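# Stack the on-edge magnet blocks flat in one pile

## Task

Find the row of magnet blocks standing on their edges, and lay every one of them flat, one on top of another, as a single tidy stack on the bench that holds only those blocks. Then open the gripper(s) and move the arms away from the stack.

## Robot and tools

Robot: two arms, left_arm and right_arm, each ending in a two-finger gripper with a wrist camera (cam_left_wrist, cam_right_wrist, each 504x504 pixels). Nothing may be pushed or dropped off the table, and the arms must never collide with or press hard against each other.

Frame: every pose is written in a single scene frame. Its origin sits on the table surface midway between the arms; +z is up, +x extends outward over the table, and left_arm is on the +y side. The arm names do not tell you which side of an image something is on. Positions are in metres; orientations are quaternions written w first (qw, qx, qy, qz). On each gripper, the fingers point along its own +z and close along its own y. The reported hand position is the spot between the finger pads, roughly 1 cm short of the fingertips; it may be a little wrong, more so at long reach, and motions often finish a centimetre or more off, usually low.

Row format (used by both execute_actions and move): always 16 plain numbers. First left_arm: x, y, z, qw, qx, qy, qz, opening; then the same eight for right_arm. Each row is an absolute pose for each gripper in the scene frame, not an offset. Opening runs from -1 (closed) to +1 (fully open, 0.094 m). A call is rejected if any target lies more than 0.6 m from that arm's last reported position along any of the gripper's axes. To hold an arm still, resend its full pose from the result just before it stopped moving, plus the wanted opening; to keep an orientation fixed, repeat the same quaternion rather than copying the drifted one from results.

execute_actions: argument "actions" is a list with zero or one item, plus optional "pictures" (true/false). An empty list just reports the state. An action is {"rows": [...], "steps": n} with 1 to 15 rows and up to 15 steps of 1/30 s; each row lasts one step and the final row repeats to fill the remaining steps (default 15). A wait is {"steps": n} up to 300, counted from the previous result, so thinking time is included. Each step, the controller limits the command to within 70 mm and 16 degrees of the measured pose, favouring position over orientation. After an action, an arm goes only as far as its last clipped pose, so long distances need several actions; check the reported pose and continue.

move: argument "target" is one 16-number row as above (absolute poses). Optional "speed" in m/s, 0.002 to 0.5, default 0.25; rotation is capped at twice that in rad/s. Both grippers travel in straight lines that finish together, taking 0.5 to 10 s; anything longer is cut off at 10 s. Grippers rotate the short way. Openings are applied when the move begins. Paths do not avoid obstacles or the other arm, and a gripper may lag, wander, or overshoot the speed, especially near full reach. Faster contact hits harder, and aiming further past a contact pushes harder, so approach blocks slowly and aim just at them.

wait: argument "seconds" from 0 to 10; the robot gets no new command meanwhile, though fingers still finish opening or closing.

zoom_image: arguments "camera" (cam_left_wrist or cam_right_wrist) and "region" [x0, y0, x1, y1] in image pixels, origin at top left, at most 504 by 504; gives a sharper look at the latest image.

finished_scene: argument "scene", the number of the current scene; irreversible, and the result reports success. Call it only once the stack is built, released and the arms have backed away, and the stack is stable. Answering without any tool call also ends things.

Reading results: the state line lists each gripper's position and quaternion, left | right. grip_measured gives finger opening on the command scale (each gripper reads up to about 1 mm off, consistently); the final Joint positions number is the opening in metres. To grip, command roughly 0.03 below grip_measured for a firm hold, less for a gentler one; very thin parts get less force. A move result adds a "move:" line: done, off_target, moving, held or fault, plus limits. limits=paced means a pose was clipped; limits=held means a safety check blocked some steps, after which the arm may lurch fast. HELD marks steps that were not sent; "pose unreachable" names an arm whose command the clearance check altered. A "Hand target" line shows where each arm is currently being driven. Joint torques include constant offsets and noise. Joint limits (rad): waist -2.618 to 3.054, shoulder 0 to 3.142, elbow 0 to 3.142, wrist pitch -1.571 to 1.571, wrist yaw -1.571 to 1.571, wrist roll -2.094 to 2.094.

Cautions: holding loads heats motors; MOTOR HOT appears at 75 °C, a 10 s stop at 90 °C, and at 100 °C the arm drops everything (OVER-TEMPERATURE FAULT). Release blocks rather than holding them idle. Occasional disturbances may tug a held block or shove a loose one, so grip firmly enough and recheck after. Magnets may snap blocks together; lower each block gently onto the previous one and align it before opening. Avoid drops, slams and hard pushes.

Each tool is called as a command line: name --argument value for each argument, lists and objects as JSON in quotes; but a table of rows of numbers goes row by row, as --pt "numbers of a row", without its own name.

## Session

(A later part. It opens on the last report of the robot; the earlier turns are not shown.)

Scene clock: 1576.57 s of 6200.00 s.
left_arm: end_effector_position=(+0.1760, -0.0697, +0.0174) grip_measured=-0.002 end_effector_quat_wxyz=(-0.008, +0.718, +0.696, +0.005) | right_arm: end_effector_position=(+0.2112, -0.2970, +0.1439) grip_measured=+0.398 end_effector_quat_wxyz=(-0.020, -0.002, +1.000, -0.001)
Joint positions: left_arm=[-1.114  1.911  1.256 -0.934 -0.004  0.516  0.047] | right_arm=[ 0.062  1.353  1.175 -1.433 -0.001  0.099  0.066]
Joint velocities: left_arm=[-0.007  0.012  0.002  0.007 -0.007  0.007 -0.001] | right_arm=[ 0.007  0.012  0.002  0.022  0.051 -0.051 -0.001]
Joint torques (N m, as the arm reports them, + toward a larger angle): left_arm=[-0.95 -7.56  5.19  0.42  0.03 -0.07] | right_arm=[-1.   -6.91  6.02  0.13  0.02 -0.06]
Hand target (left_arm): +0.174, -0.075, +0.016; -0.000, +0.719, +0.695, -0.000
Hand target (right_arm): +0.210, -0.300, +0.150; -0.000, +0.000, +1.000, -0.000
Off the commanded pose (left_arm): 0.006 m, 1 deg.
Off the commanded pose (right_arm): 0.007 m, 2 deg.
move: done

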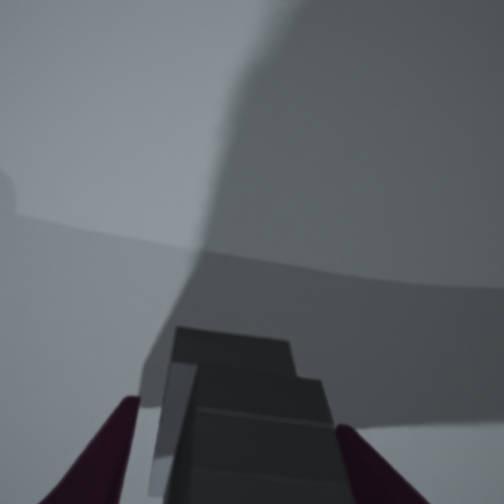

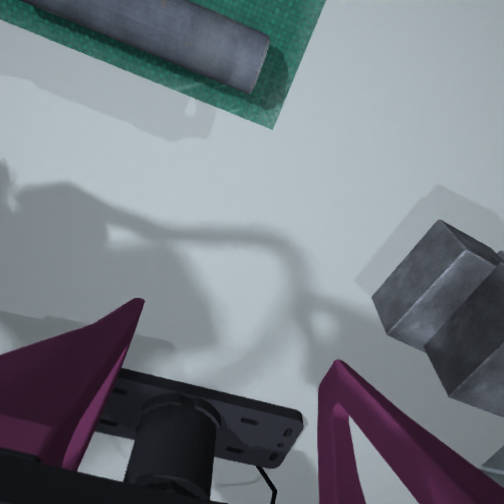

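execute_actions --actions '[{"rows": [[0.1745,-0.0755,0.016,0,0.7193,0.6947,0,-0.1, 0.21,-0.30,0.15,0,0,1,0,0.4],[0.1745,-0.0755,0.016,0,0.7193,0.6947,0,-0.18, 0.21,-0.30,0.15,0,0,1,0,0.4],[0.1745,-0.0755,0.016,0,0.7193,0.6947,0,-0.23, 0.21,-0.30,0.15,0,0,1,0,0.4],[0.1745,-0.0755,0.016,0,0.7193,0.6947,0,-0.27, 0.21,-0.30,0.15,0,0,1,0,0.4],[0.1745,-0.0755,0.016,0,0.7193,0.6947,0,-0.30, 0.21,-0.30,0.15,0,0,1,0,0.4],[0.1745,-0.0755,0.016,0,0.7193,0.6947,0,-0.33, 0.21,-0.30,0.15,0,0,1,0,0.4],[0.1745,-0.0755,0.016,0,0.7193,0.6947,0,-0.36, 0.21,-0.30,0.15,0,0,1,0,0.4],[0.1745,-0.0755,0.016,0,0.7193,0.6947,0,-0.385, 0.21,-0.30,0.15,0,0,1,0,0.4],[0.1745,-0.0755,0.016,0,0.7193,0.6947,0,-0.41, 0.21,-0.30,0.15,0,0,1,0,0.4],[0.1745,-0.0755,0.016,0,0.7193,0.6947,0,-0.43, 0.21,-0.30,0.15,0,0,1,0,0.4],[0.1745,-0.0755,0.016,0,0.7193,0.6947,0,-0.45, 0.21,-0.30,0.15,0,0,1,0,0.4],[0.1745,-0.0755,0.016,0,0.7193,0.6947,0,-0.47, 0.21,-0.30,0.15,0,0,1,0,0.4],[0.1745,-0.0755,0.016,0,0.7193,0.6947,0,-0.49, 0.21,-0.30,0.15,0,0,1,0,0.4],[0.1745,-0.0755,0.016,0,0.7193,0.6947,0,-0.51, 0.21,-0.30,0.15,0,0,1,0,0.4]], "steps": 15}]'

Scene clock: 1585.90 s of 6200.00 s.
left_arm: end_effector_position=(+0.1777, -0.0715, +0.0174) grip_measured=-0.467 end_effector_quat_wxyz=(-0.003, +0.717, +0.697, +0.005) | right_arm: end_effector_position=(+0.2112, -0.2970, +0.1439) grip_measured=+0.398 end_effector_quat_wxyz=(-0.020, -0.002, +1.000, -0.001)
Joint positions: left_arm=[-1.114  1.911  1.256 -0.924 -0.008  0.515  0.025] | right_arm=[ 0.062  1.353  1.175 -1.433 -0.001  0.099  0.066]
Joint velocities: left_arm=[ 0.002 -0.017 -0.002  0.007  0.066 -0.051  0.   ] | right_arm=[-0.007  0.007  0.002  0.037 -0.051  0.007 -0.   ]
Joint torques (N m, as the arm reports them, + toward a larger angle): left_arm=[-0.93 -7.67  5.22  0.37  0.07 -0.09] | right_arm=[-0.99 -6.9   6.09  0.13  0.04 -0.07]
Hand target (left_arm): +0.174, -0.076, +0.016; -0.000, +0.719, +0.695, -0.000
Hand target (right_arm): +0.210, -0.300, +0.150; -0.000, +0.000, +1.000, -0.000
Off the commanded pose (left_arm): 0.005 m, 1 deg.
Off the commanded pose (right_arm): 0.007 m, 2 deg.
Steps of this call (steps 1 to 90: nothing new was sent; then 5.83 s passed at rest; steps 91 to 105: all 15 steps of this action). Readings (end_effector_position):
91: left_arm (+0.1763, -0.0702, +0.0174) | right_arm (+0.2112, -0.2970, +0.1439)
92: left_arm (+0.1763, -0.0702, +0.0174) | right_arm (+0.2112, -0.2970, +0.1439)
94: left_arm (+0.1764, -0.0704, +0.0174) | right_arm (+0.2112, -0.2970, +0.1439)
98: left_arm (+0.1773, -0.0712, +0.0174) | right_arm (+0.2112, -0.2970, +0.1439)
105: the state above

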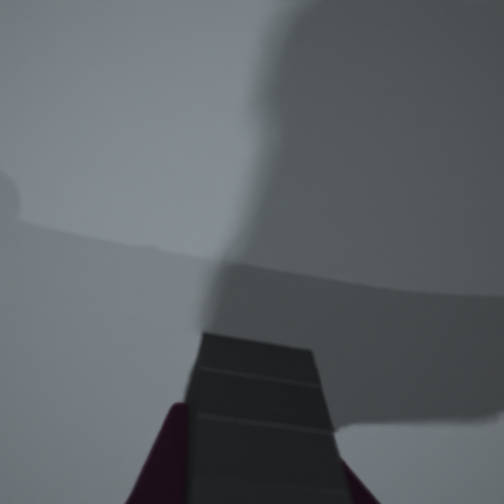

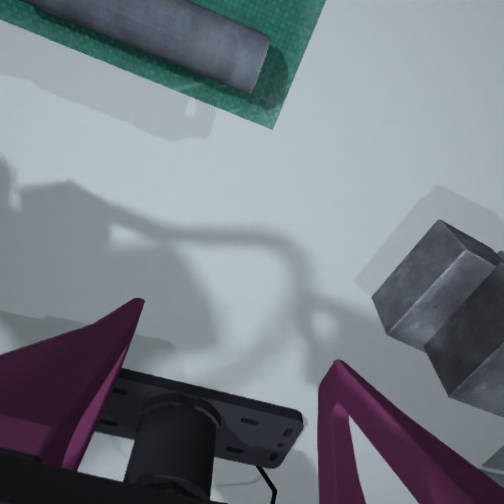

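execute_actions --actions '[{"rows": [[0.1745,-0.0755,0.016,0,0.7193,0.6947,0,-0.47, 0.21,-0.30,0.15,0,0,1,0,0.4],[0.1745,-0.0755,0.016,0,0.7193,0.6947,0,-0.455, 0.21,-0.30,0.15,0,0,1,0,0.4],[0.1745,-0.0755,0.016,0,0.7193,0.6947,0,-0.44, 0.21,-0.30,0.15,0,0,1,0,0.4],[0.1745,-0.0755,0.016,0,0.7193,0.6947,0,-0.42, 0.21,-0.30,0.15,0,0,1,0,0.4],[0.1745,-0.0755,0.016,0,0.7193,0.6947,0,-0.35, 0.21,-0.30,0.15,0,0,1,0,0.4],[0.1745,-0.0755,0.016,0,0.7193,0.6947,0,-0.2, 0.21,-0.30,0.15,0,0,1,0,0.4],[0.1745,-0.0755,0.016,0,0.7193,0.6947,0,0.0, 0.21,-0.30,0.15,0,0,1,0,0.4],[0.1745,-0.0755,0.016,0,0.7193,0.6947,0,0.2, 0.21,-0.30,0.15,0,0,1,0,0.4]], "steps": 13}]' --pictures false

move --target '[0.1775,-0.072,0.12,0,0.7193,0.6947,0,0.3, 0.21,-0.30,0.15,0,0,1,0,0.4]' --speed 0.1

Scene clock: 1593.97 s of 6200.00 s.
left_arm: end_effector_position=(+0.1777, -0.0715, +0.0174) grip_measured=+0.197 end_effector_quat_wxyz=(-0.003, +0.717, +0.697, +0.005) | right_arm: end_effector_position=(+0.2112, -0.2970, +0.1439) grip_measured=+0.398 end_effector_quat_wxyz=(-0.020, -0.002, +1.000, -0.001)
Joint positions: left_arm=[-1.114  1.911  1.256 -0.924 -0.008  0.515  0.056] | right_arm=[ 0.062  1.353  1.175 -1.433 -0.001  0.099  0.066]
Joint velocities: left_arm=[-0.012 -0.007 -0.002 -0.037 -0.051 -0.095 -0.   ] | right_arm=[-0.017  0.017 -0.017 -0.037 -0.037 -0.066 -0.   ]
Joint torques (N m, as the arm reports them, + toward a larger angle): left_arm=[-0.96 -7.61  5.21  0.36  0.08 -0.06] | right_arm=[-1.   -6.91  6.02  0.13  0.03 -0.05]
Hand target (left_arm): +0.175, -0.075, +0.016; -0.000, +0.719, +0.695, +0.000
Hand target (right_arm): +0.210, -0.300, +0.150; -0.000, +0.000, +1.000, -0.000
Off the commanded pose (left_arm): 0.005 m, 1 deg.
Off the commanded pose (right_arm): 0.007 m, 2 deg.
Steps of this call (steps 1 to 90: nothing new was sent; then 4.63 s passed at rest; steps 91 to 103: all 13 steps of this action). Readings (end_effector_position):
91: left_arm (+0.1777, -0.0715, +0.0174) | right_arm (+0.2112, -0.2970, +0.1439)
92: left_arm (+0.1777, -0.0715, +0.0174) | right_arm (+0.2112, -0.2970, +0.1439)
94: left_arm (+0.1777, -0.0715, +0.0174) | right_arm (+0.2112, -0.2970, +0.1439)
98: left_arm (+0.1777, -0.0715, +0.0174) | right_arm (+0.2112, -0.2970, +0.1439)
103: the state above

Scene clock: 1595.80 s of 6200.00 s.
left_arm: end_effector_position=(+0.1757, -0.0678, +0.1048) grip_measured=+0.298 end_effector_quat_wxyz=(-0.019, +0.718, +0.695, +0.010) | right_arm: end_effector_position=(+0.2112, -0.2970, +0.1439) grip_measured=+0.398 end_effector_quat_wxyz=(-0.020, -0.002, +1.000, -0.001)
Joint positions: left_arm=[-1.114  1.845  1.527 -1.294 -0.008  0.518  0.061] | right_arm=[ 0.062  1.353  1.175 -1.433 -0.001  0.099  0.066]
Joint velocities: left_arm=[ 0.012  0.017 -0.007  0.022  0.066  0.037  0.   ] | right_arm=[ 0.027 -0.022 -0.002  0.037  0.095  0.037  0.001]
Joint torques (N m, as the arm reports them, + toward a larger angle): left_arm=[ 0.15 -9.7   8.14  0.08  0.07  0.03] | right_arm=[-1.   -6.92  5.99  0.14  0.02 -0.07]
Hand target (left_arm): +0.177, -0.072, +0.120; +0.000, +0.719, +0.695, +0.000
Hand target (right_arm): +0.210, -0.300, +0.150; -0.000, +0.000, +1.000, -0.000
Off the commanded pose (left_arm): 0.016 m, 2 deg.
Off the commanded pose (right_arm): 0.007 m, 2 deg.
move: off_target (left_arm)

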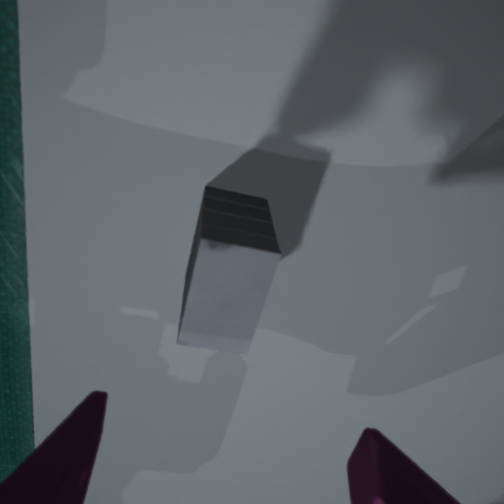

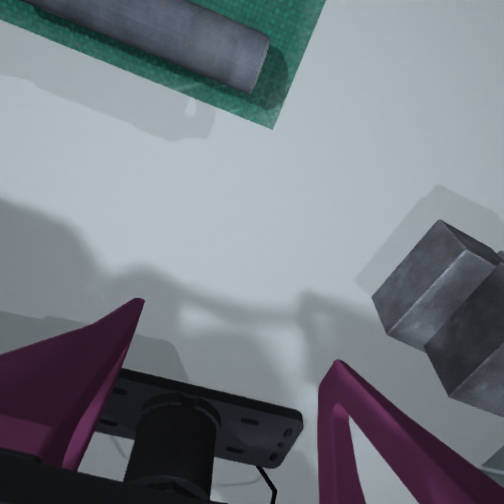

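move --target '[0.19,0.15,0.13,0,0,1,0,0.5, 0.21,-0.30,0.15,0,0,1,0,0.4]' --speed 0.4

move --target '[0.20,0.40,0.12,0,-0.6428,0.7660,0,0.5, 0.21,-0.30,0.15,0,0,1,0,0.4]' --speed 0.35

Scene clock: 1632.30 s of 6200.00 s.
left_arm: end_effector_position=(+0.1917, +0.1477, +0.1278) grip_measured=+0.498 end_effector_quat_wxyz=(-0.011, +0.009, +1.000, +0.003) | right_arm: end_effector_position=(+0.2112, -0.2970, +0.1439) grip_measured=+0.398 end_effector_quat_wxyz=(-0.020, -0.002, +1.000, -0.001)
Joint positions: left_arm=[-0.451  1.276  1.055 -1.372  0.003 -0.403  0.07 ] | right_arm=[ 0.062  1.353  1.175 -1.433 -0.001  0.099  0.066]
Joint velocities: left_arm=[ 0.007  0.012 -0.012 -0.051  0.051  0.022 -0.001] | right_arm=[-0.002  0.007  0.007 -0.051 -0.007 -0.051 -0.001]
Joint torques (N m, as the arm reports them, + toward a larger angle): left_arm=[ 0.93 -4.58  5.65  0.1   0.02 -0.09] | right_arm=[-1.01 -6.95  6.09  0.12  0.04 -0.07]
Hand target (left_arm): +0.189, +0.151, +0.131; -0.006, -0.000, +1.000, -0.000
Hand target (right_arm): +0.210, -0.300, +0.150; -0.000, +0.000, +1.000, -0.000
Off the commanded pose (left_arm): 0.004 m, 2 deg.
Off the commanded pose (right_arm): 0.007 m, 2 deg.
After step 90, 31.03 s passed at rest.
move: done

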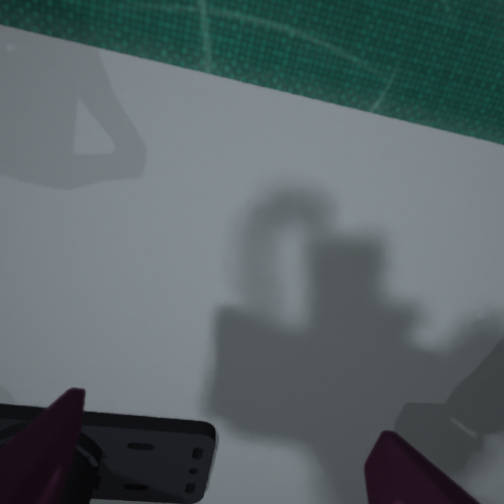

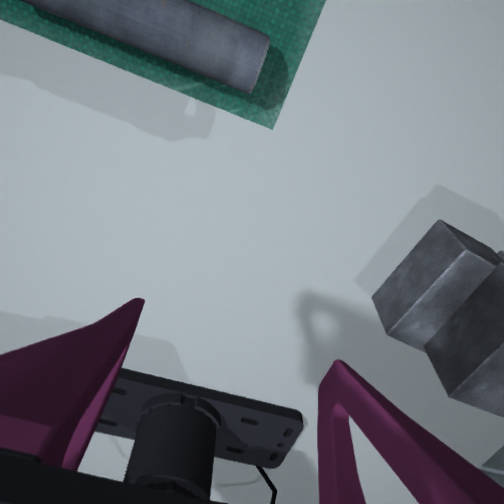

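Scene clock: 1634.83 s of 6200.00 s.
left_arm: end_effector_position=(+0.1912, +0.3897, +0.1136) grip_measured=+0.498 end_effector_quat_wxyz=(-0.029, -0.636, +0.771, -0.006) | right_arm: end_effector_position=(+0.2112, -0.2970, +0.1439) grip_measured=+0.398 end_effector_quat_wxyz=(-0.020, -0.002, +1.000, -0.001)
Joint positions: left_arm=[ 0.733  1.502  1.181 -1.307  0.008 -0.616  0.07 ] | right_arm=[ 0.062  1.353  1.175 -1.433 -0.001  0.099  0.066]
Joint velocities: left_arm=[-0.007  0.007  0.007 -0.081 -0.007  0.037  0.   ] | right_arm=[ 0.007  0.002 -0.012 -0.051 -0.022  0.037 -0.   ]
Joint torques (N m, as the arm reports them, + toward a larger angle): left_arm=[ 0.76 -4.06  8.36  0.29 -0.03 -0.05] | right_arm=[-1.01 -7.01  6.04  0.13  0.05 -0.06]
Hand target (left_arm): +0.197, +0.399, +0.120; -0.009, -0.643, +0.766, -0.003
Hand target (right_arm): +0.210, -0.300, +0.150; -0.000, +0.000, +1.000, -0.000
Off the commanded pose (left_arm): 0.015 m, 3 deg.
Off the commanded pose (right_arm): 0.007 m, 2 deg.
move: off_target (left_arm)

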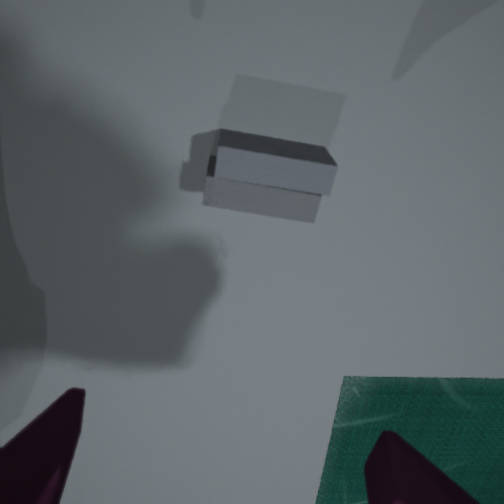

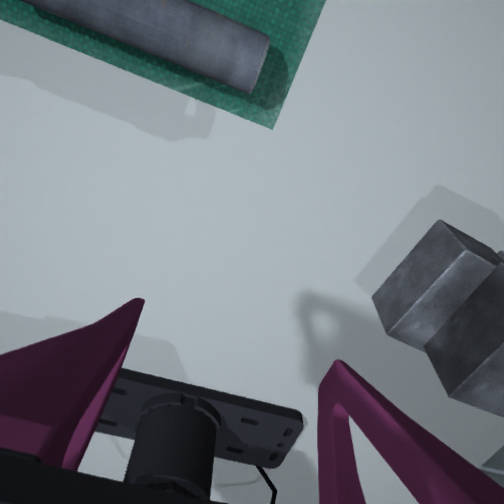

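move --target '[0.203,0.427,0.062,0,-0.6428,0.7660,0,0.5, 0.21,-0.30,0.15,0,0,1,0,0.4]' --speed 0.12

Scene clock: 1640.67 s of 6200.00 s.
left_arm: end_effector_position=(+0.2030, +0.4211, +0.0624) grip_measured=+0.498 end_effector_quat_wxyz=(-0.008, -0.641, +0.767, -0.005) | right_arm: end_effector_position=(+0.2112, -0.2970, +0.1439) grip_measured=+0.398 end_effector_quat_wxyz=(-0.020, -0.002, +1.000, -0.001)
Joint positions: left_arm=[ 0.787  1.616  1.089 -1.06   0.008 -0.575  0.07 ] | right_arm=[ 0.062  1.353  1.175 -1.433 -0.001  0.099  0.066]
Joint velocities: left_arm=[-0.002  0.017 -0.012  0.051  0.007 -0.022 -0.   ] | right_arm=[ 0.012 -0.017 -0.012 -0.037 -0.037 -0.007 -0.   ]
Joint torques (N m, as the arm reports them, + toward a larger angle): left_arm=[ 1.01 -5.26  5.65  0.4  -0.04  0.03] | right_arm=[-0.98 -6.94  6.08  0.14  0.03 -0.06]
Hand target (left_arm): +0.203, +0.427, +0.062; -0.000, -0.643, +0.766, -0.001
Hand target (right_arm): +0.210, -0.300, +0.150; -0.000, +0.000, +1.000, -0.000
Off the commanded pose (left_arm): 0.006 m, 1 deg.
Off the commanded pose (right_arm): 0.007 m, 2 deg.
After step 90, 1.70 s passed at rest.
move: done

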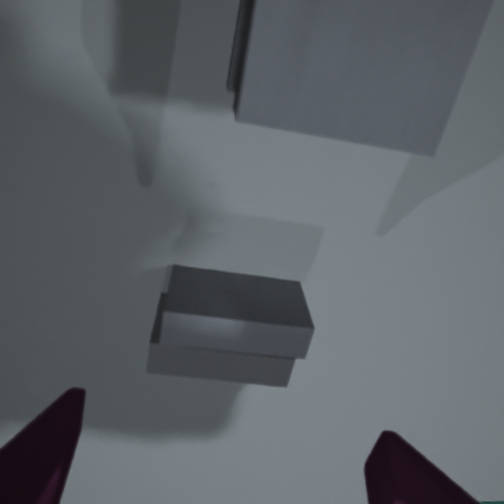

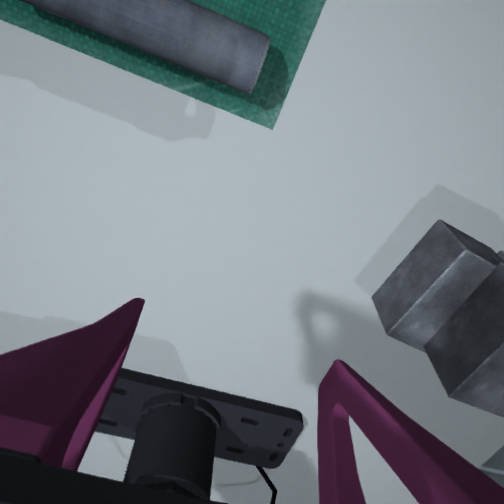

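move --target '[0.1965,0.428,0.040,0,-0.6561,0.7547,0,0.5, 0.21,-0.30,0.15,0,0,1,0,0.4]' --speed 0.05

Scene clock: 1652.97 s of 6200.00 s.
left_arm: end_effector_position=(+0.1972, +0.4222, +0.0415) grip_measured=+0.498 end_effector_quat_wxyz=(-0.007, -0.650, +0.760, -0.005) | right_arm: end_effector_position=(+0.2112, -0.2970, +0.1439) grip_measured=+0.398 end_effector_quat_wxyz=(-0.020, -0.002, +1.000, -0.001)
Joint positions: left_arm=[ 0.806  1.628  1.014 -0.97   0.008 -0.579  0.07 ] | right_arm=[ 0.062  1.353  1.175 -1.433 -0.001  0.099  0.066]
Joint velocities: left_arm=[ 0.002  0.002 -0.007  0.007 -0.007  0.007 -0.001] | right_arm=[ 0.007  0.002 -0.017  0.051 -0.022 -0.007  0.001]
Joint torques (N m, as the arm reports them, + toward a larger angle): left_arm=[ 0.9  -5.12  5.37  0.42 -0.06 -0.07] | right_arm=[-1.04 -6.92  6.05  0.15  0.02 -0.08]
Hand target (left_arm): +0.197, +0.428, +0.040; -0.000, -0.656, +0.755, -0.000
Hand target (right_arm): +0.210, -0.300, +0.150; -0.000, +0.000, +1.000, -0.000
Off the commanded pose (left_arm): 0.006 m, 1 deg.
Off the commanded pose (right_arm): 0.007 m, 2 deg.
After step 90, 8.33 s passed at rest.
move: done

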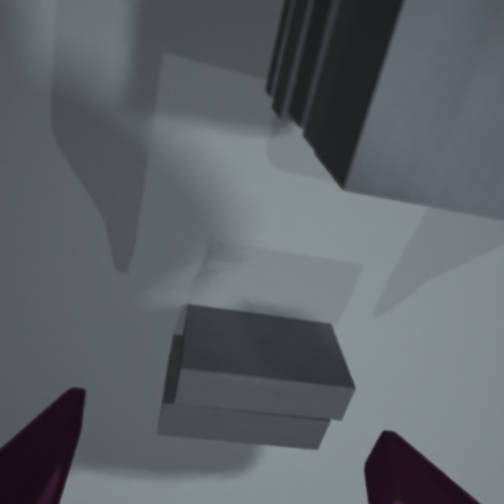

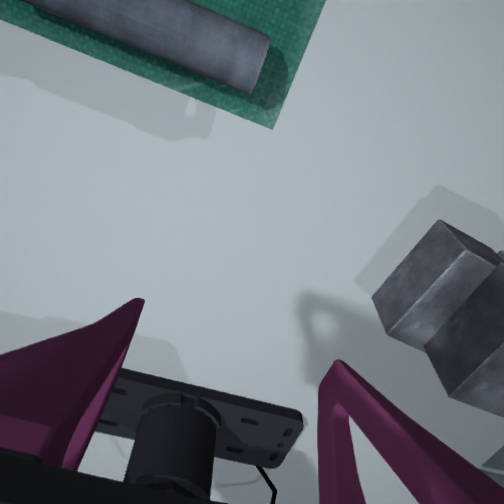

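move --target '[0.1985,0.4245,0.027,0,-0.6561,0.7547,0,0.5, 0.21,-0.30,0.15,0,0,1,0,0.4]' --speed 0.02

Scene clock: 1672.17 s of 6200.00 s.
left_arm: end_effector_position=(+0.1964, +0.4214, +0.0289) grip_measured=+0.498 end_effector_quat_wxyz=(-0.006, -0.655, +0.756, -0.005) | right_arm: end_effector_position=(+0.2112, -0.2970, +0.1439) grip_measured=+0.398 end_effector_quat_wxyz=(-0.020, -0.002, +1.000, -0.001)
Joint positions: left_arm=[ 0.806  1.644  0.976 -0.917  0.008 -0.593  0.07 ] | right_arm=[ 0.062  1.353  1.175 -1.433 -0.001  0.099  0.066]
Joint velocities: left_arm=[ 0.007  0.007 -0.007  0.022 -0.095 -0.022 -0.001] | right_arm=[-0.002 -0.017 -0.007 -0.066 -0.051 -0.007 -0.   ]
Joint torques (N m, as the arm reports them, + toward a larger angle): left_arm=[-0.3  -5.07  5.27  0.41 -0.07 -0.07] | right_arm=[-1.06 -6.88  6.02  0.14  0.03 -0.07]
Hand target (left_arm): +0.198, +0.424, +0.027; -0.000, -0.656, +0.755, -0.000
Hand target (right_arm): +0.210, -0.300, +0.150; -0.000, +0.000, +1.000, -0.000
Off the commanded pose (left_arm): 0.004 m, 1 deg.
Off the commanded pose (right_arm): 0.007 m, 2 deg.
After step 90, 14.97 s passed at rest.
move: done

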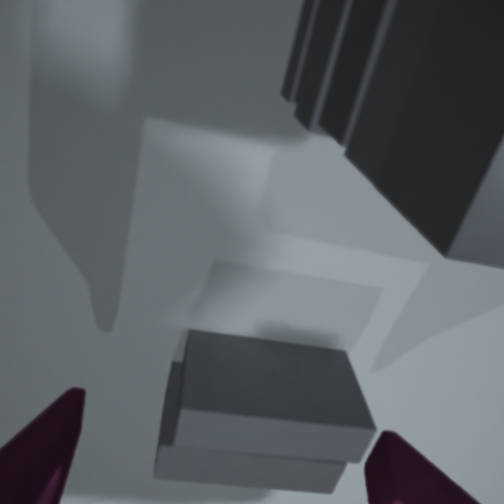

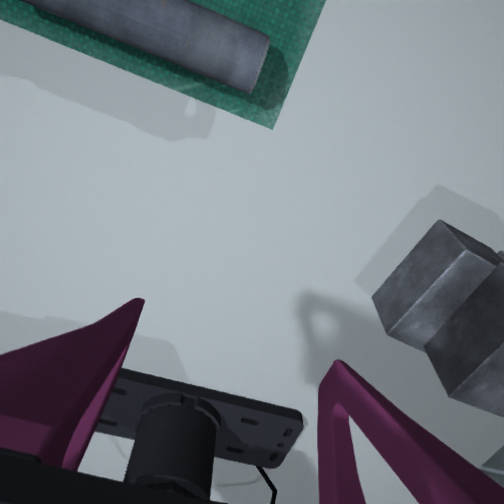

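move --target '[0.2050,0.4185,0.027,0,-0.6561,0.7547,0,0.5, 0.21,-0.30,0.15,0,0,1,0,0.4]' --speed 0.02

Scene clock: 1683.97 s of 6200.00 s.
left_arm: end_effector_position=(+0.2017, +0.4176, +0.0288) grip_measured=+0.498 end_effector_quat_wxyz=(-0.005, -0.658, +0.753, -0.004) | right_arm: end_effector_position=(+0.2112, -0.2970, +0.1439) grip_measured=+0.398 end_effector_quat_wxyz=(-0.020, -0.002, +1.000, -0.001)
Joint positions: left_arm=[ 0.782  1.644  0.976 -0.913  0.008 -0.625  0.07 ] | right_arm=[ 0.062  1.353  1.175 -1.433 -0.001  0.099  0.066]
Joint velocities: left_arm=[ 0.007  0.002  0.012  0.037 -0.037  0.007  0.   ] | right_arm=[-0.007  0.007  0.002 -0.022 -0.007  0.007 -0.001]
Joint torques (N m, as the arm reports them, + toward a larger angle): left_arm=[-1.15 -4.94  5.23  0.41 -0.06 -0.07] | right_arm=[-1.05 -6.9   6.05  0.13  0.03 -0.08]
Hand target (left_arm): +0.205, +0.419, +0.027; +0.000, -0.656, +0.755, +0.000
Hand target (right_arm): +0.210, -0.300, +0.150; -0.000, +0.000, +1.000, -0.000
Off the commanded pose (left_arm): 0.004 m, 1 deg.
Off the commanded pose (right_arm): 0.007 m, 2 deg.
After step 90, 7.57 s passed at rest.
move: done

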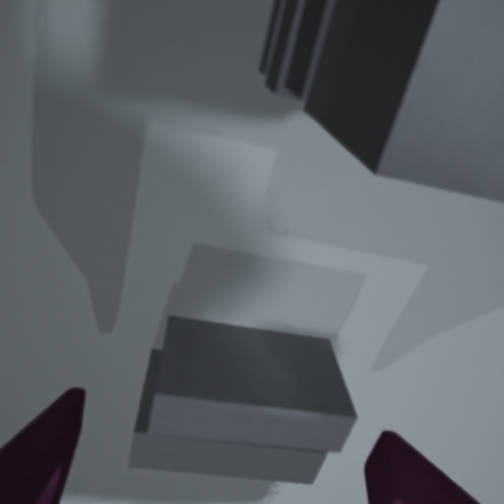

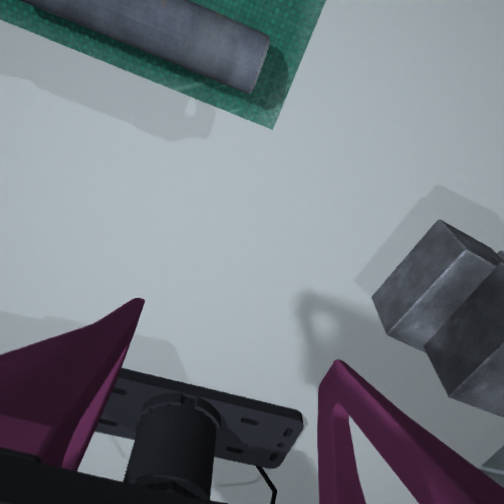

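move --target '[0.2050,0.4185,0.0235,0,-0.6561,0.7547,0,0.5, 0.21,-0.30,0.15,0,0,1,0,0.4]' --speed 0.01

execute_actions --actions '[{"rows": [[0.2050,0.4185,0.0235,0,-0.6561,0.7547,0,0.3, 0.21,-0.30,0.15,0,0,1,0,0.4],[0.2050,0.4185,0.0235,0,-0.6561,0.7547,0,0.17, 0.21,-0.30,0.15,0,0,1,0,0.4],[0.2050,0.4185,0.0235,0,-0.6561,0.7547,0,0.08, 0.21,-0.30,0.15,0,0,1,0,0.4],[0.2050,0.4185,0.0235,0,-0.6561,0.7547,0,0.03, 0.21,-0.30,0.15,0,0,1,0,0.4],[0.2050,0.4185,0.0235,0,-0.6561,0.7547,0,-0.01, 0.21,-0.30,0.15,0,0,1,0,0.4],[0.2050,0.4185,0.0235,0,-0.6561,0.7547,0,-0.04, 0.21,-0.30,0.15,0,0,1,0,0.4],[0.2050,0.4185,0.0235,0,-0.6561,0.7547,0,-0.065, 0.21,-0.30,0.15,0,0,1,0,0.4],[0.2050,0.4185,0.0235,0,-0.6561,0.7547,0,-0.085, 0.21,-0.30,0.15,0,0,1,0,0.4],[0.2050,0.4185,0.0235,0,-0.6561,0.7547,0,-0.10, 0.21,-0.30,0.15,0,0,1,0,0.4],[0.2050,0.4185,0.0235,0,-0.6561,0.7547,0,-0.115, 0.21,-0.30,0.15,0,0,1,0,0.4],[0.2050,0.4185,0.0235,0,-0.6561,0.7547,0,-0.13, 0.21,-0.30,0.15,0,0,1,0,0.4],[0.2050,0.4185,0.0235,0,-0.6561,0.7547,0,-0.145, 0.21,-0.30,0.15,0,0,1,0,0.4],[0.2050,0.4185,0.0235,0,-0.6561,0.7547,0,-0.16, 0.21,-0.30,0.15,0,0,1,0,0.4],[0.2050,0.4185,0.0235,0,-0.6561,0.7547,0,-0.175, 0.21,-0.30,0.15,0,0,1,0,0.4]], "steps": 15}]'

Scene clock: 1696.17 s of 6200.00 s.
left_arm: end_effector_position=(+0.2021, +0.4180, +0.0268) grip_measured=+0.498 end_effector_quat_wxyz=(-0.002, -0.658, +0.753, -0.004) | right_arm: end_effector_position=(+0.2112, -0.2970, +0.1439) grip_measured=+0.398 end_effector_quat_wxyz=(-0.020, -0.002, +1.000, -0.001)
Joint positions: left_arm=[ 0.782  1.644  0.967 -0.898  0.008 -0.626  0.07 ] | right_arm=[ 0.062  1.353  1.175 -1.433 -0.001  0.099  0.066]
Joint velocities: left_arm=[-0.012 -0.002 -0.022 -0.037  0.022 -0.022 -0.001] | right_arm=[-0.002  0.012 -0.002  0.051  0.022 -0.007  0.001]
Joint torques (N m, as the arm reports them, + toward a larger angle): left_arm=[-1.04 -4.59  5.23  0.39 -0.07 -0.1 ] | right_arm=[-1.03 -6.9   6.01  0.12  0.03 -0.07]
Hand target (left_arm): +0.205, +0.418, +0.024; +0.000, -0.656, +0.755, -0.000
Hand target (right_arm): +0.210, -0.300, +0.150; -0.000, +0.000, +1.000, -0.000
Off the commanded pose (left_arm): 0.004 m, 1 deg.
Off the commanded pose (right_arm): 0.007 m, 2 deg.
After step 90, 6.87 s passed at rest.
move: done

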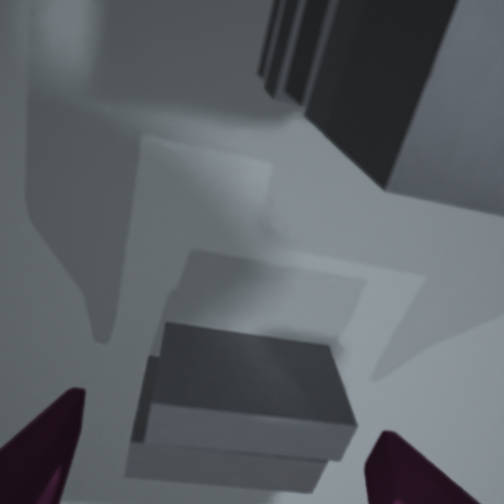

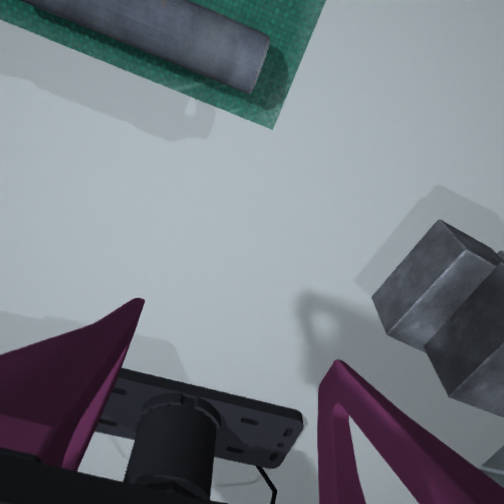

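Scene clock: 1696.67 s of 6200.00 s.
left_arm: end_effector_position=(+0.2021, +0.4181, +0.0268) grip_measured=-0.116 end_effector_quat_wxyz=(-0.002, -0.658, +0.753, -0.004) | right_arm: end_effector_position=(+0.2112, -0.2970, +0.1439) grip_measured=+0.398 end_effector_quat_wxyz=(-0.020, -0.002, +1.000, -0.001)
Joint positions: left_arm=[ 0.782  1.644  0.967 -0.898  0.007 -0.626  0.042] | right_arm=[ 0.062  1.353  1.175 -1.433 -0.001  0.099  0.066]
Joint velocities: left_arm=[ 0.007  0.002 -0.017 -0.037 -0.051 -0.037 -0.001] | right_arm=[-0.007  0.002  0.002 -0.066 -0.022 -0.007 -0.001]
Joint torques (N m, as the arm reports them, + toward a larger angle): left_arm=[-1.16 -4.54  5.25  0.4  -0.06 -0.08] | right_arm=[-1.05 -6.93  5.98  0.13  0.05 -0.07]
Hand target (left_arm): +0.205, +0.419, +0.024; +0.000, -0.656, +0.755, +0.000
Hand target (right_arm): +0.210, -0.300, +0.150; -0.000, +0.000, +1.000, -0.000
Off the commanded pose (left_arm): 0.004 m, 1 deg.
Off the commanded pose (right_arm): 0.007 m, 2 deg.
Steps of this call (steps 1 to 15: all 15 steps of this action). Readings (end_effector_position):
1: left_arm (+0.2021, +0.4180, +0.0268) | right_arm (+0.2112, -0.2970, +0.1439)
2: left_arm (+0.2021, +0.4180, +0.0268) | right_arm (+0.2112, -0.2970, +0.1439)
4: left_arm (+0.2021, +0.4180, +0.0268) | right_arm (+0.2112, -0.2970, +0.1439)
8: left_arm (+0.2021, +0.4181, +0.0268) | right_arm (+0.2112, -0.2970, +0.1439)
15: the state above

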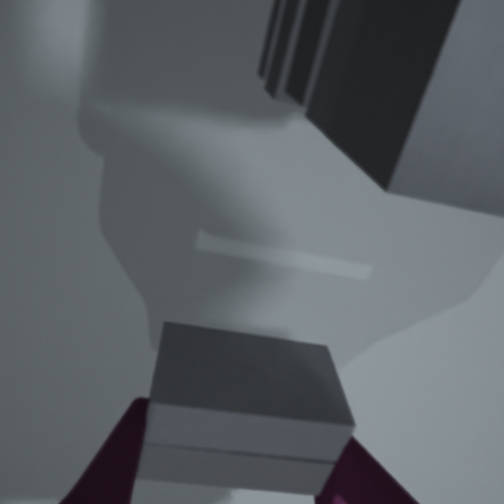

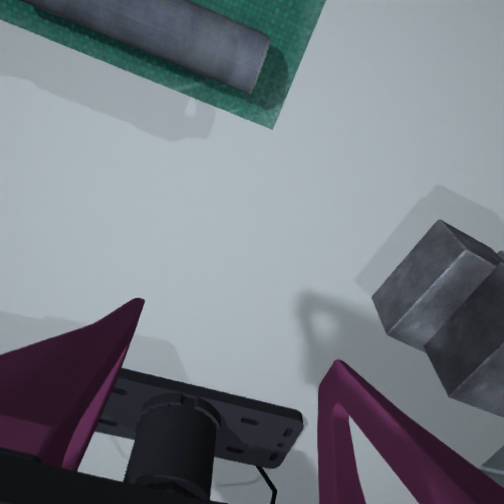

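execute_actions --actions '[{"rows": [[0.2050,0.4185,0.0235,0,-0.6561,0.7547,0,-0.175, 0.21,-0.30,0.15,0,0,1,0,0.4]], "steps": 6}]'

Scene clock: 1699.60 s of 6200.00 s.
left_arm: end_effector_position=(+0.2021, +0.4181, +0.0268) grip_measured=-0.116 end_effector_quat_wxyz=(-0.002, -0.658, +0.753, -0.004) | right_arm: end_effector_position=(+0.2112, -0.2970, +0.1439) grip_measured=+0.398 end_effector_quat_wxyz=(-0.020, -0.002, +1.000, -0.001)
Joint positions: left_arm=[ 0.782  1.644  0.967 -0.898  0.007 -0.626  0.042] | right_arm=[ 0.062  1.353  1.175 -1.433 -0.001  0.099  0.066]
Joint velocities: left_arm=[-0.002 -0.002 -0.007 -0.007 -0.037 -0.037 -0.   ] | right_arm=[ 0.017 -0.012  0.002  0.007 -0.066  0.051 -0.002]
Joint torques (N m, as the arm reports them, + toward a larger angle): left_arm=[-1.06 -4.6   5.12  0.41 -0.07 -0.09] | right_arm=[-1.03 -6.91  6.11  0.12  0.02 -0.09]
Hand target (left_arm): +0.205, +0.418, +0.024; +0.000, -0.656, +0.755, -0.000
Hand target (right_arm): +0.210, -0.300, +0.150; -0.000, +0.000, +1.000, -0.000
Off the commanded pose (left_arm): 0.004 m, 1 deg.
Off the commanded pose (right_arm): 0.007 m, 2 deg.
Steps of this call (steps 1 to 82: nothing new was sent; steps 83 to 88: all 6 steps of this action). Readings (end_effector_position):
83: left_arm (+0.2021, +0.4181, +0.0268) | right_arm (+0.2112, -0.2970, +0.1439)
84: left_arm (+0.2021, +0.4181, +0.0268) | right_arm (+0.2112, -0.2970, +0.1439)
86: left_arm (+0.2021, +0.4181, +0.0268) | right_arm (+0.2112, -0.2970, +0.1439)
88: the state above

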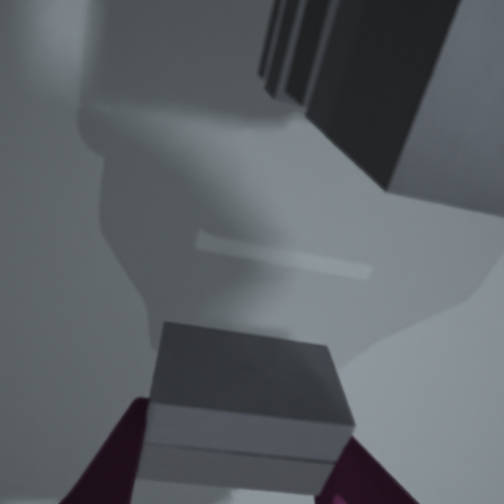

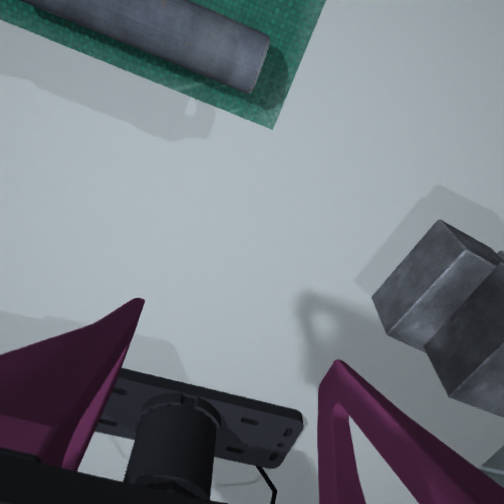

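move --target '[0.2040,0.4185,0.050,0,-0.6561,0.7547,0,-0.175, 0.21,-0.30,0.15,0,0,1,0,0.4]' --speed 0.03

Scene clock: 1705.30 s of 6200.00 s.
left_arm: end_effector_position=(+0.1971, +0.4129, +0.0339) grip_measured=-0.116 end_effector_quat_wxyz=(-0.022, -0.658, +0.752, -0.006) | right_arm: end_effector_position=(+0.2112, -0.2970, +0.1439) grip_measured=+0.398 end_effector_quat_wxyz=(-0.020, -0.002, +1.000, -0.001)
Joint positions: left_arm=[ 0.782  1.644  0.997 -0.969  0.007 -0.626  0.042] | right_arm=[ 0.062  1.353  1.175 -1.433 -0.001  0.099  0.066]
Joint velocities: left_arm=[-0.012 -0.027 -0.002 -0.095  0.022  0.007 -0.   ] | right_arm=[-0.012  0.002 -0.002  0.007  0.007 -0.007 -0.001]
Joint torques (N m, as the arm reports them, + toward a larger angle): left_arm=[-0.87 -8.08  8.31  0.05 -0.07 -0.06] | right_arm=[-1.1  -7.01  6.05  0.13  0.02 -0.07]
Hand target (left_arm): +0.204, +0.418, +0.050; +0.000, -0.656, +0.755, -0.000
Hand target (right_arm): +0.210, -0.300, +0.150; -0.000, +0.000, +1.000, -0.000
Off the commanded pose (left_arm): 0.018 m, 3 deg.
Off the commanded pose (right_arm): 0.007 m, 2 deg.
After step 90, 1.70 s passed at rest.
move: off_target (left_arm)

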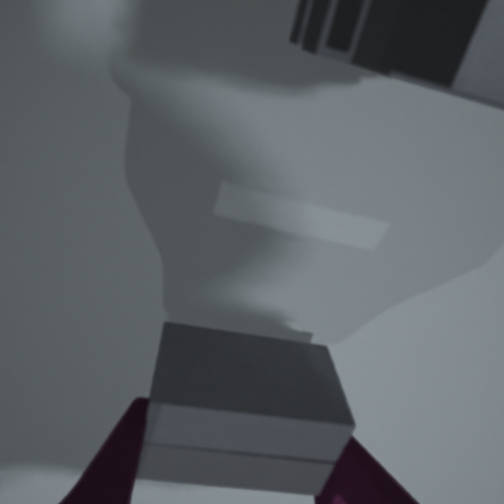

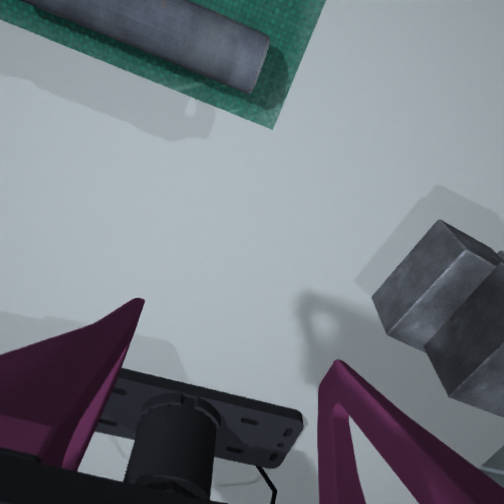

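move --target '[0.198,0.40,0.09,0,-0.6561,0.7547,0,-0.175, 0.21,-0.30,0.15,0,0,1,0,0.4]' --speed 0.08

Scene clock: 1708.60 s of 6200.00 s.
left_arm: end_effector_position=(+0.1918, +0.3962, +0.0753) grip_measured=-0.116 end_effector_quat_wxyz=(-0.023, -0.658, +0.752, -0.005) | right_arm: end_effector_position=(+0.2112, -0.2970, +0.1439) grip_measured=+0.398 end_effector_quat_wxyz=(-0.020, -0.002, +1.000, -0.001)
Joint positions: left_arm=[ 0.751  1.533  1.057 -1.14   0.007 -0.657  0.042] | right_arm=[ 0.062  1.353  1.175 -1.433 -0.001  0.099  0.066]
Joint velocities: left_arm=[-0.002 -0.017 -0.007  0.022  0.022  0.037 -0.001] | right_arm=[ 0.007 -0.022 -0.017 -0.051 -0.007 -0.037  0.001]
Joint torques (N m, as the arm reports them, + toward a larger angle): left_arm=[-1.08 -7.05  8.54  0.04 -0.05 -0.08] | right_arm=[-0.99 -6.92  6.04  0.15  0.02 -0.07]
Hand target (left_arm): +0.198, +0.400, +0.090; +0.000, -0.656, +0.755, -0.000
Hand target (right_arm): +0.210, -0.300, +0.150; -0.000, +0.000, +1.000, -0.000
Off the commanded pose (left_arm): 0.016 m, 3 deg.
Off the commanded pose (right_arm): 0.007 m, 2 deg.
move: off_target (left_arm)

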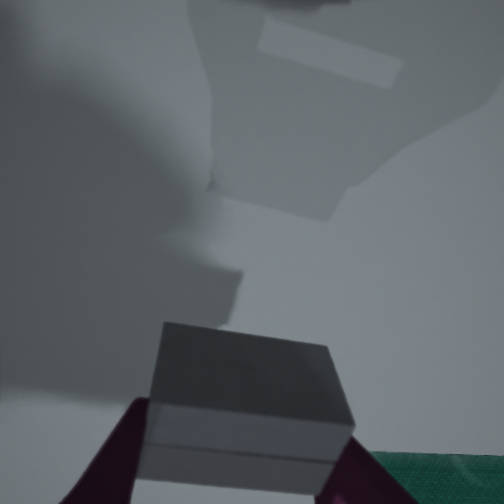

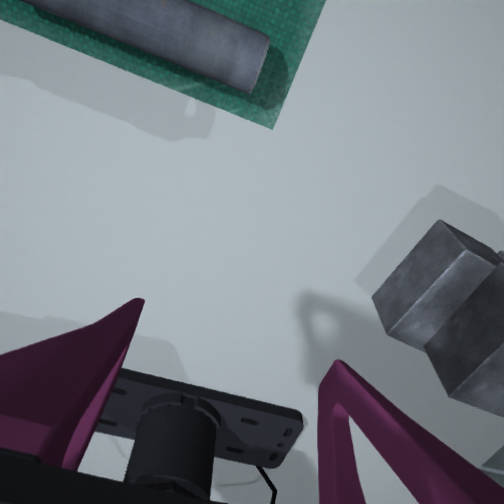

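move --target '[0.195,0.265,0.07,0,-0.6561,0.7547,0,-0.175, 0.21,-0.30,0.15,0,0,1,0,0.4]' --speed 0.15

move --target '[0.195,0.265,0.030,0,-0.6561,0.7547,0,-0.175, 0.21,-0.30,0.15,0,0,1,0,0.4]' --speed 0.05

Scene clock: 1718.47 s of 6200.00 s.
left_arm: end_effector_position=(+0.1934, +0.2634, +0.0656) grip_measured=-0.116 end_effector_quat_wxyz=(-0.016, -0.658, +0.753, +0.002) | right_arm: end_effector_position=(+0.2112, -0.2970, +0.1439) grip_measured=+0.398 end_effector_quat_wxyz=(-0.020, -0.002, +1.000, -0.001)
Joint positions: left_arm=[ 0.193  1.268  0.801 -1.135  0.012 -1.213  0.042] | right_arm=[ 0.062  1.353  1.175 -1.433 -0.001  0.099  0.066]
Joint velocities: left_arm=[-0.007 -0.022 -0.012  0.007 -0.007 -0.037  0.001] | right_arm=[-0.007  0.002  0.002 -0.051  0.007 -0.022 -0.   ]
Joint torques (N m, as the arm reports them, + toward a larger angle): left_arm=[-1.16 -4.52  6.    0.24 -0.15 -0.1 ] | right_arm=[-0.98 -6.84  6.08  0.14  0.06 -0.06]
Hand target (left_arm): +0.196, +0.265, +0.071; +0.003, -0.656, +0.754, +0.002
Hand target (right_arm): +0.210, -0.300, +0.150; -0.000, +0.000, +1.000, -0.000
Off the commanded pose (left_arm): 0.005 m, 2 deg.
Off the commanded pose (right_arm): 0.007 m, 2 deg.
After step 90, 5.33 s passed at rest.
move: done

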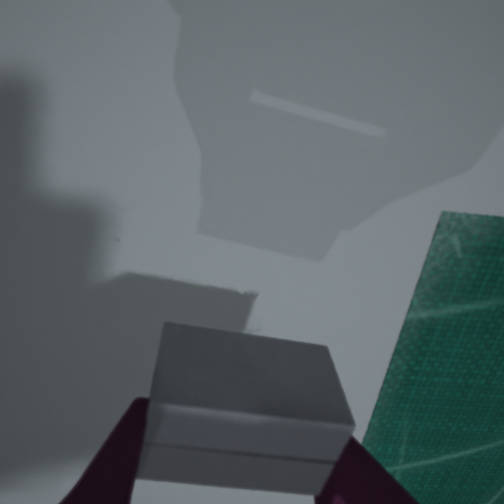

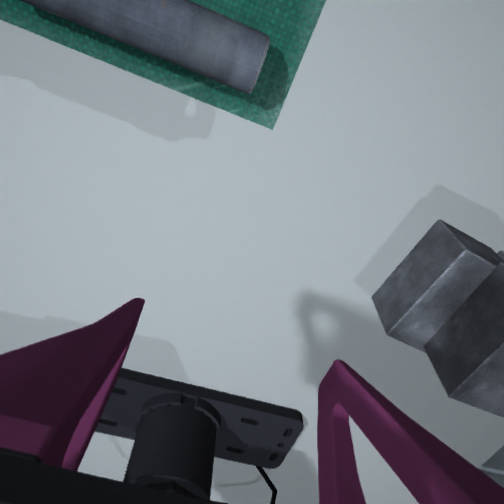

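Scene clock: 1719.70 s of 6200.00 s.
left_arm: end_effector_position=(+0.1916, +0.2630, +0.0304) grip_measured=-0.116 end_effector_quat_wxyz=(-0.008, -0.658, +0.753, -0.003) | right_arm: end_effector_position=(+0.2112, -0.2970, +0.1439) grip_measured=+0.398 end_effector_quat_wxyz=(-0.020, -0.002, +1.000, -0.001)
Joint positions: left_arm=[ 0.193  1.286  0.667 -0.963  0.012 -1.213  0.042] | right_arm=[ 0.062  1.353  1.175 -1.433 -0.001  0.099  0.066]
Joint velocities: left_arm=[-0.012  0.022 -0.002 -0.007  0.022  0.037 -0.001] | right_arm=[ 0.007  0.022 -0.007 -0.037 -0.022 -0.007 -0.   ]
Joint torques (N m, as the arm reports them, + toward a larger angle): left_arm=[-0.52 -1.81  5.79  0.36 -0.11 -0.03] | right_arm=[-1.   -6.88  6.07  0.13  0.05 -0.07]
Hand target (left_arm): +0.195, +0.265, +0.030; -0.000, -0.656, +0.754, -0.000
Hand target (right_arm): +0.210, -0.300, +0.150; -0.000, +0.000, +1.000, -0.000
Off the commanded pose (left_arm): 0.004 m, 1 deg.
Off the commanded pose (right_arm): 0.007 m, 2 deg.
move: done

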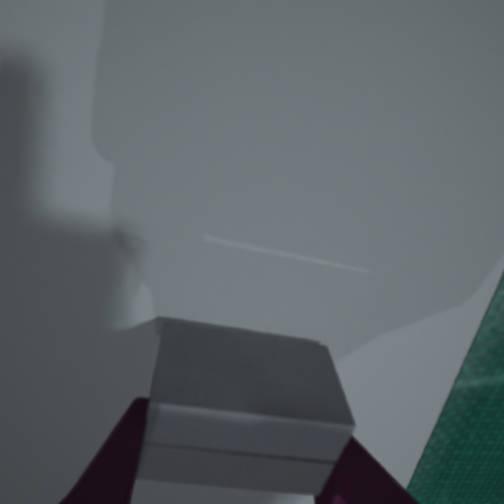

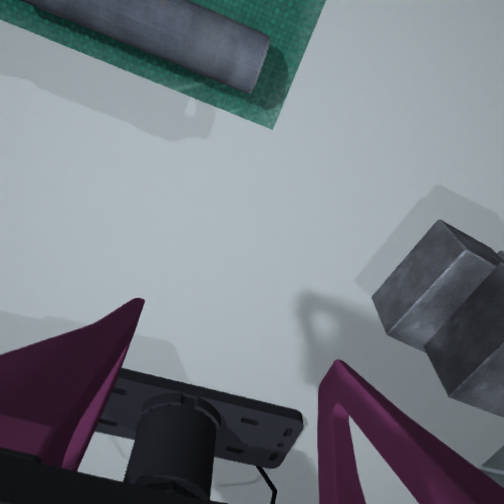

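move --target '[0.195,0.265,0.0255,0,-0.6561,0.7547,0,-0.175, 0.21,-0.30,0.15,0,0,1,0,0.4]' --speed 0.01

Scene clock: 1725.20 s of 6200.00 s.
left_arm: end_effector_position=(+0.1934, +0.2634, +0.0280) grip_measured=-0.116 end_effector_quat_wxyz=(-0.003, -0.658, +0.753, -0.005) | right_arm: end_effector_position=(+0.2112, -0.2970, +0.1439) grip_measured=+0.398 end_effector_quat_wxyz=(-0.020, -0.002, +1.000, -0.001)
Joint positions: left_arm=[ 0.193  1.286  0.658 -0.941  0.012 -1.213  0.042] | right_arm=[ 0.062  1.353  1.175 -1.433 -0.001  0.099  0.066]
Joint velocities: left_arm=[ 0.017  0.027 -0.002 -0.007 -0.007 -0.022  0.   ] | right_arm=[-0.017 -0.017 -0.007  0.022 -0.081  0.037 -0.001]
Joint torques (N m, as the arm reports them, + toward a larger angle): left_arm=[-0.62 -1.3   5.51  0.41 -0.1  -0.03] | right_arm=[-0.99 -6.81  6.04  0.13  0.02 -0.08]
Hand target (left_arm): +0.195, +0.265, +0.025; -0.000, -0.656, +0.755, -0.000
Hand target (right_arm): +0.210, -0.300, +0.150; -0.000, +0.000, +1.000, -0.000
Off the commanded pose (left_arm): 0.003 m, 1 deg.
Off the commanded pose (right_arm): 0.007 m, 2 deg.
After step 90, 0.27 s passed at rest.
move: done

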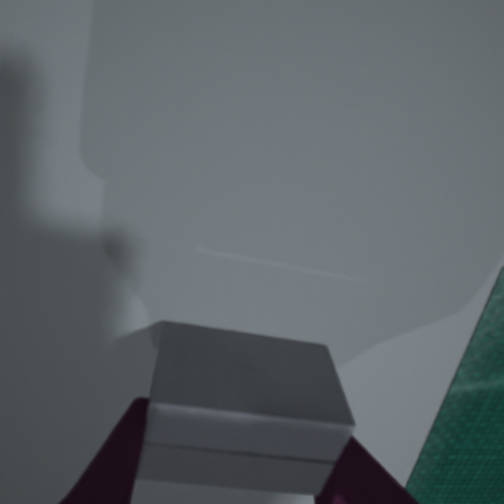

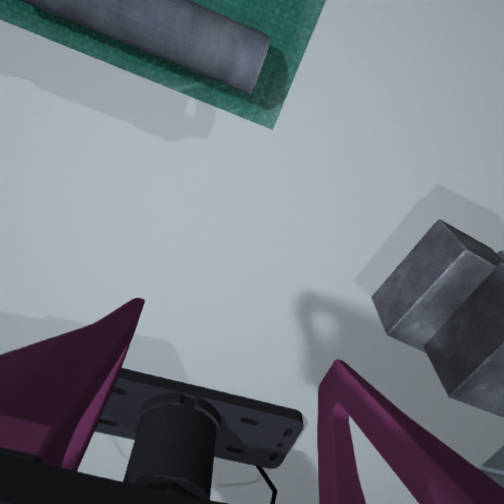

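move --target '[0.195,0.265,0.0225,0,-0.6561,0.7547,0,-0.175, 0.21,-0.30,0.15,0,0,1,0,0.4]' --speed 0.01

Scene clock: 1730.10 s of 6200.00 s.
left_arm: end_effector_position=(+0.1938, +0.2635, +0.0270) grip_measured=-0.116 end_effector_quat_wxyz=(-0.001, -0.658, +0.753, -0.006) | right_arm: end_effector_position=(+0.2112, -0.2970, +0.1439) grip_measured=+0.398 end_effector_quat_wxyz=(-0.020, -0.002, +1.000, -0.001)
Joint positions: left_arm=[ 0.193  1.286  0.653 -0.934  0.012 -1.213  0.042] | right_arm=[ 0.062  1.353  1.175 -1.433 -0.001  0.099  0.066]
Joint velocities: left_arm=[-0.017  0.012  0.002 -0.11   0.037 -0.051 -0.001] | right_arm=[-0.027 -0.012 -0.012 -0.066  0.037 -0.007  0.001]
Joint torques (N m, as the arm reports them, + toward a larger angle): left_arm=[-0.51 -0.84  5.09  0.47 -0.12 -0.06] | right_arm=[-0.97 -6.9   6.07  0.17  0.03 -0.06]
Hand target (left_arm): +0.195, +0.265, +0.023; +0.000, -0.656, +0.755, -0.000
Hand target (right_arm): +0.210, -0.300, +0.150; -0.000, +0.000, +1.000, -0.000
Off the commanded pose (left_arm): 0.005 m, 1 deg.
Off the commanded pose (right_arm): 0.007 m, 2 deg.
move: done

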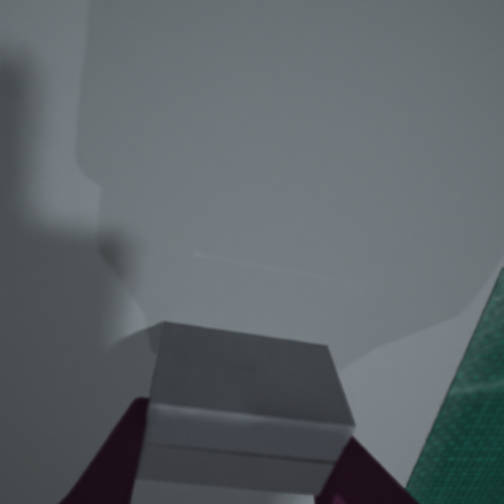

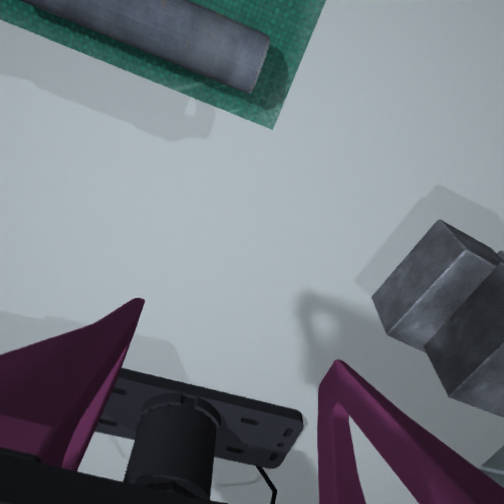

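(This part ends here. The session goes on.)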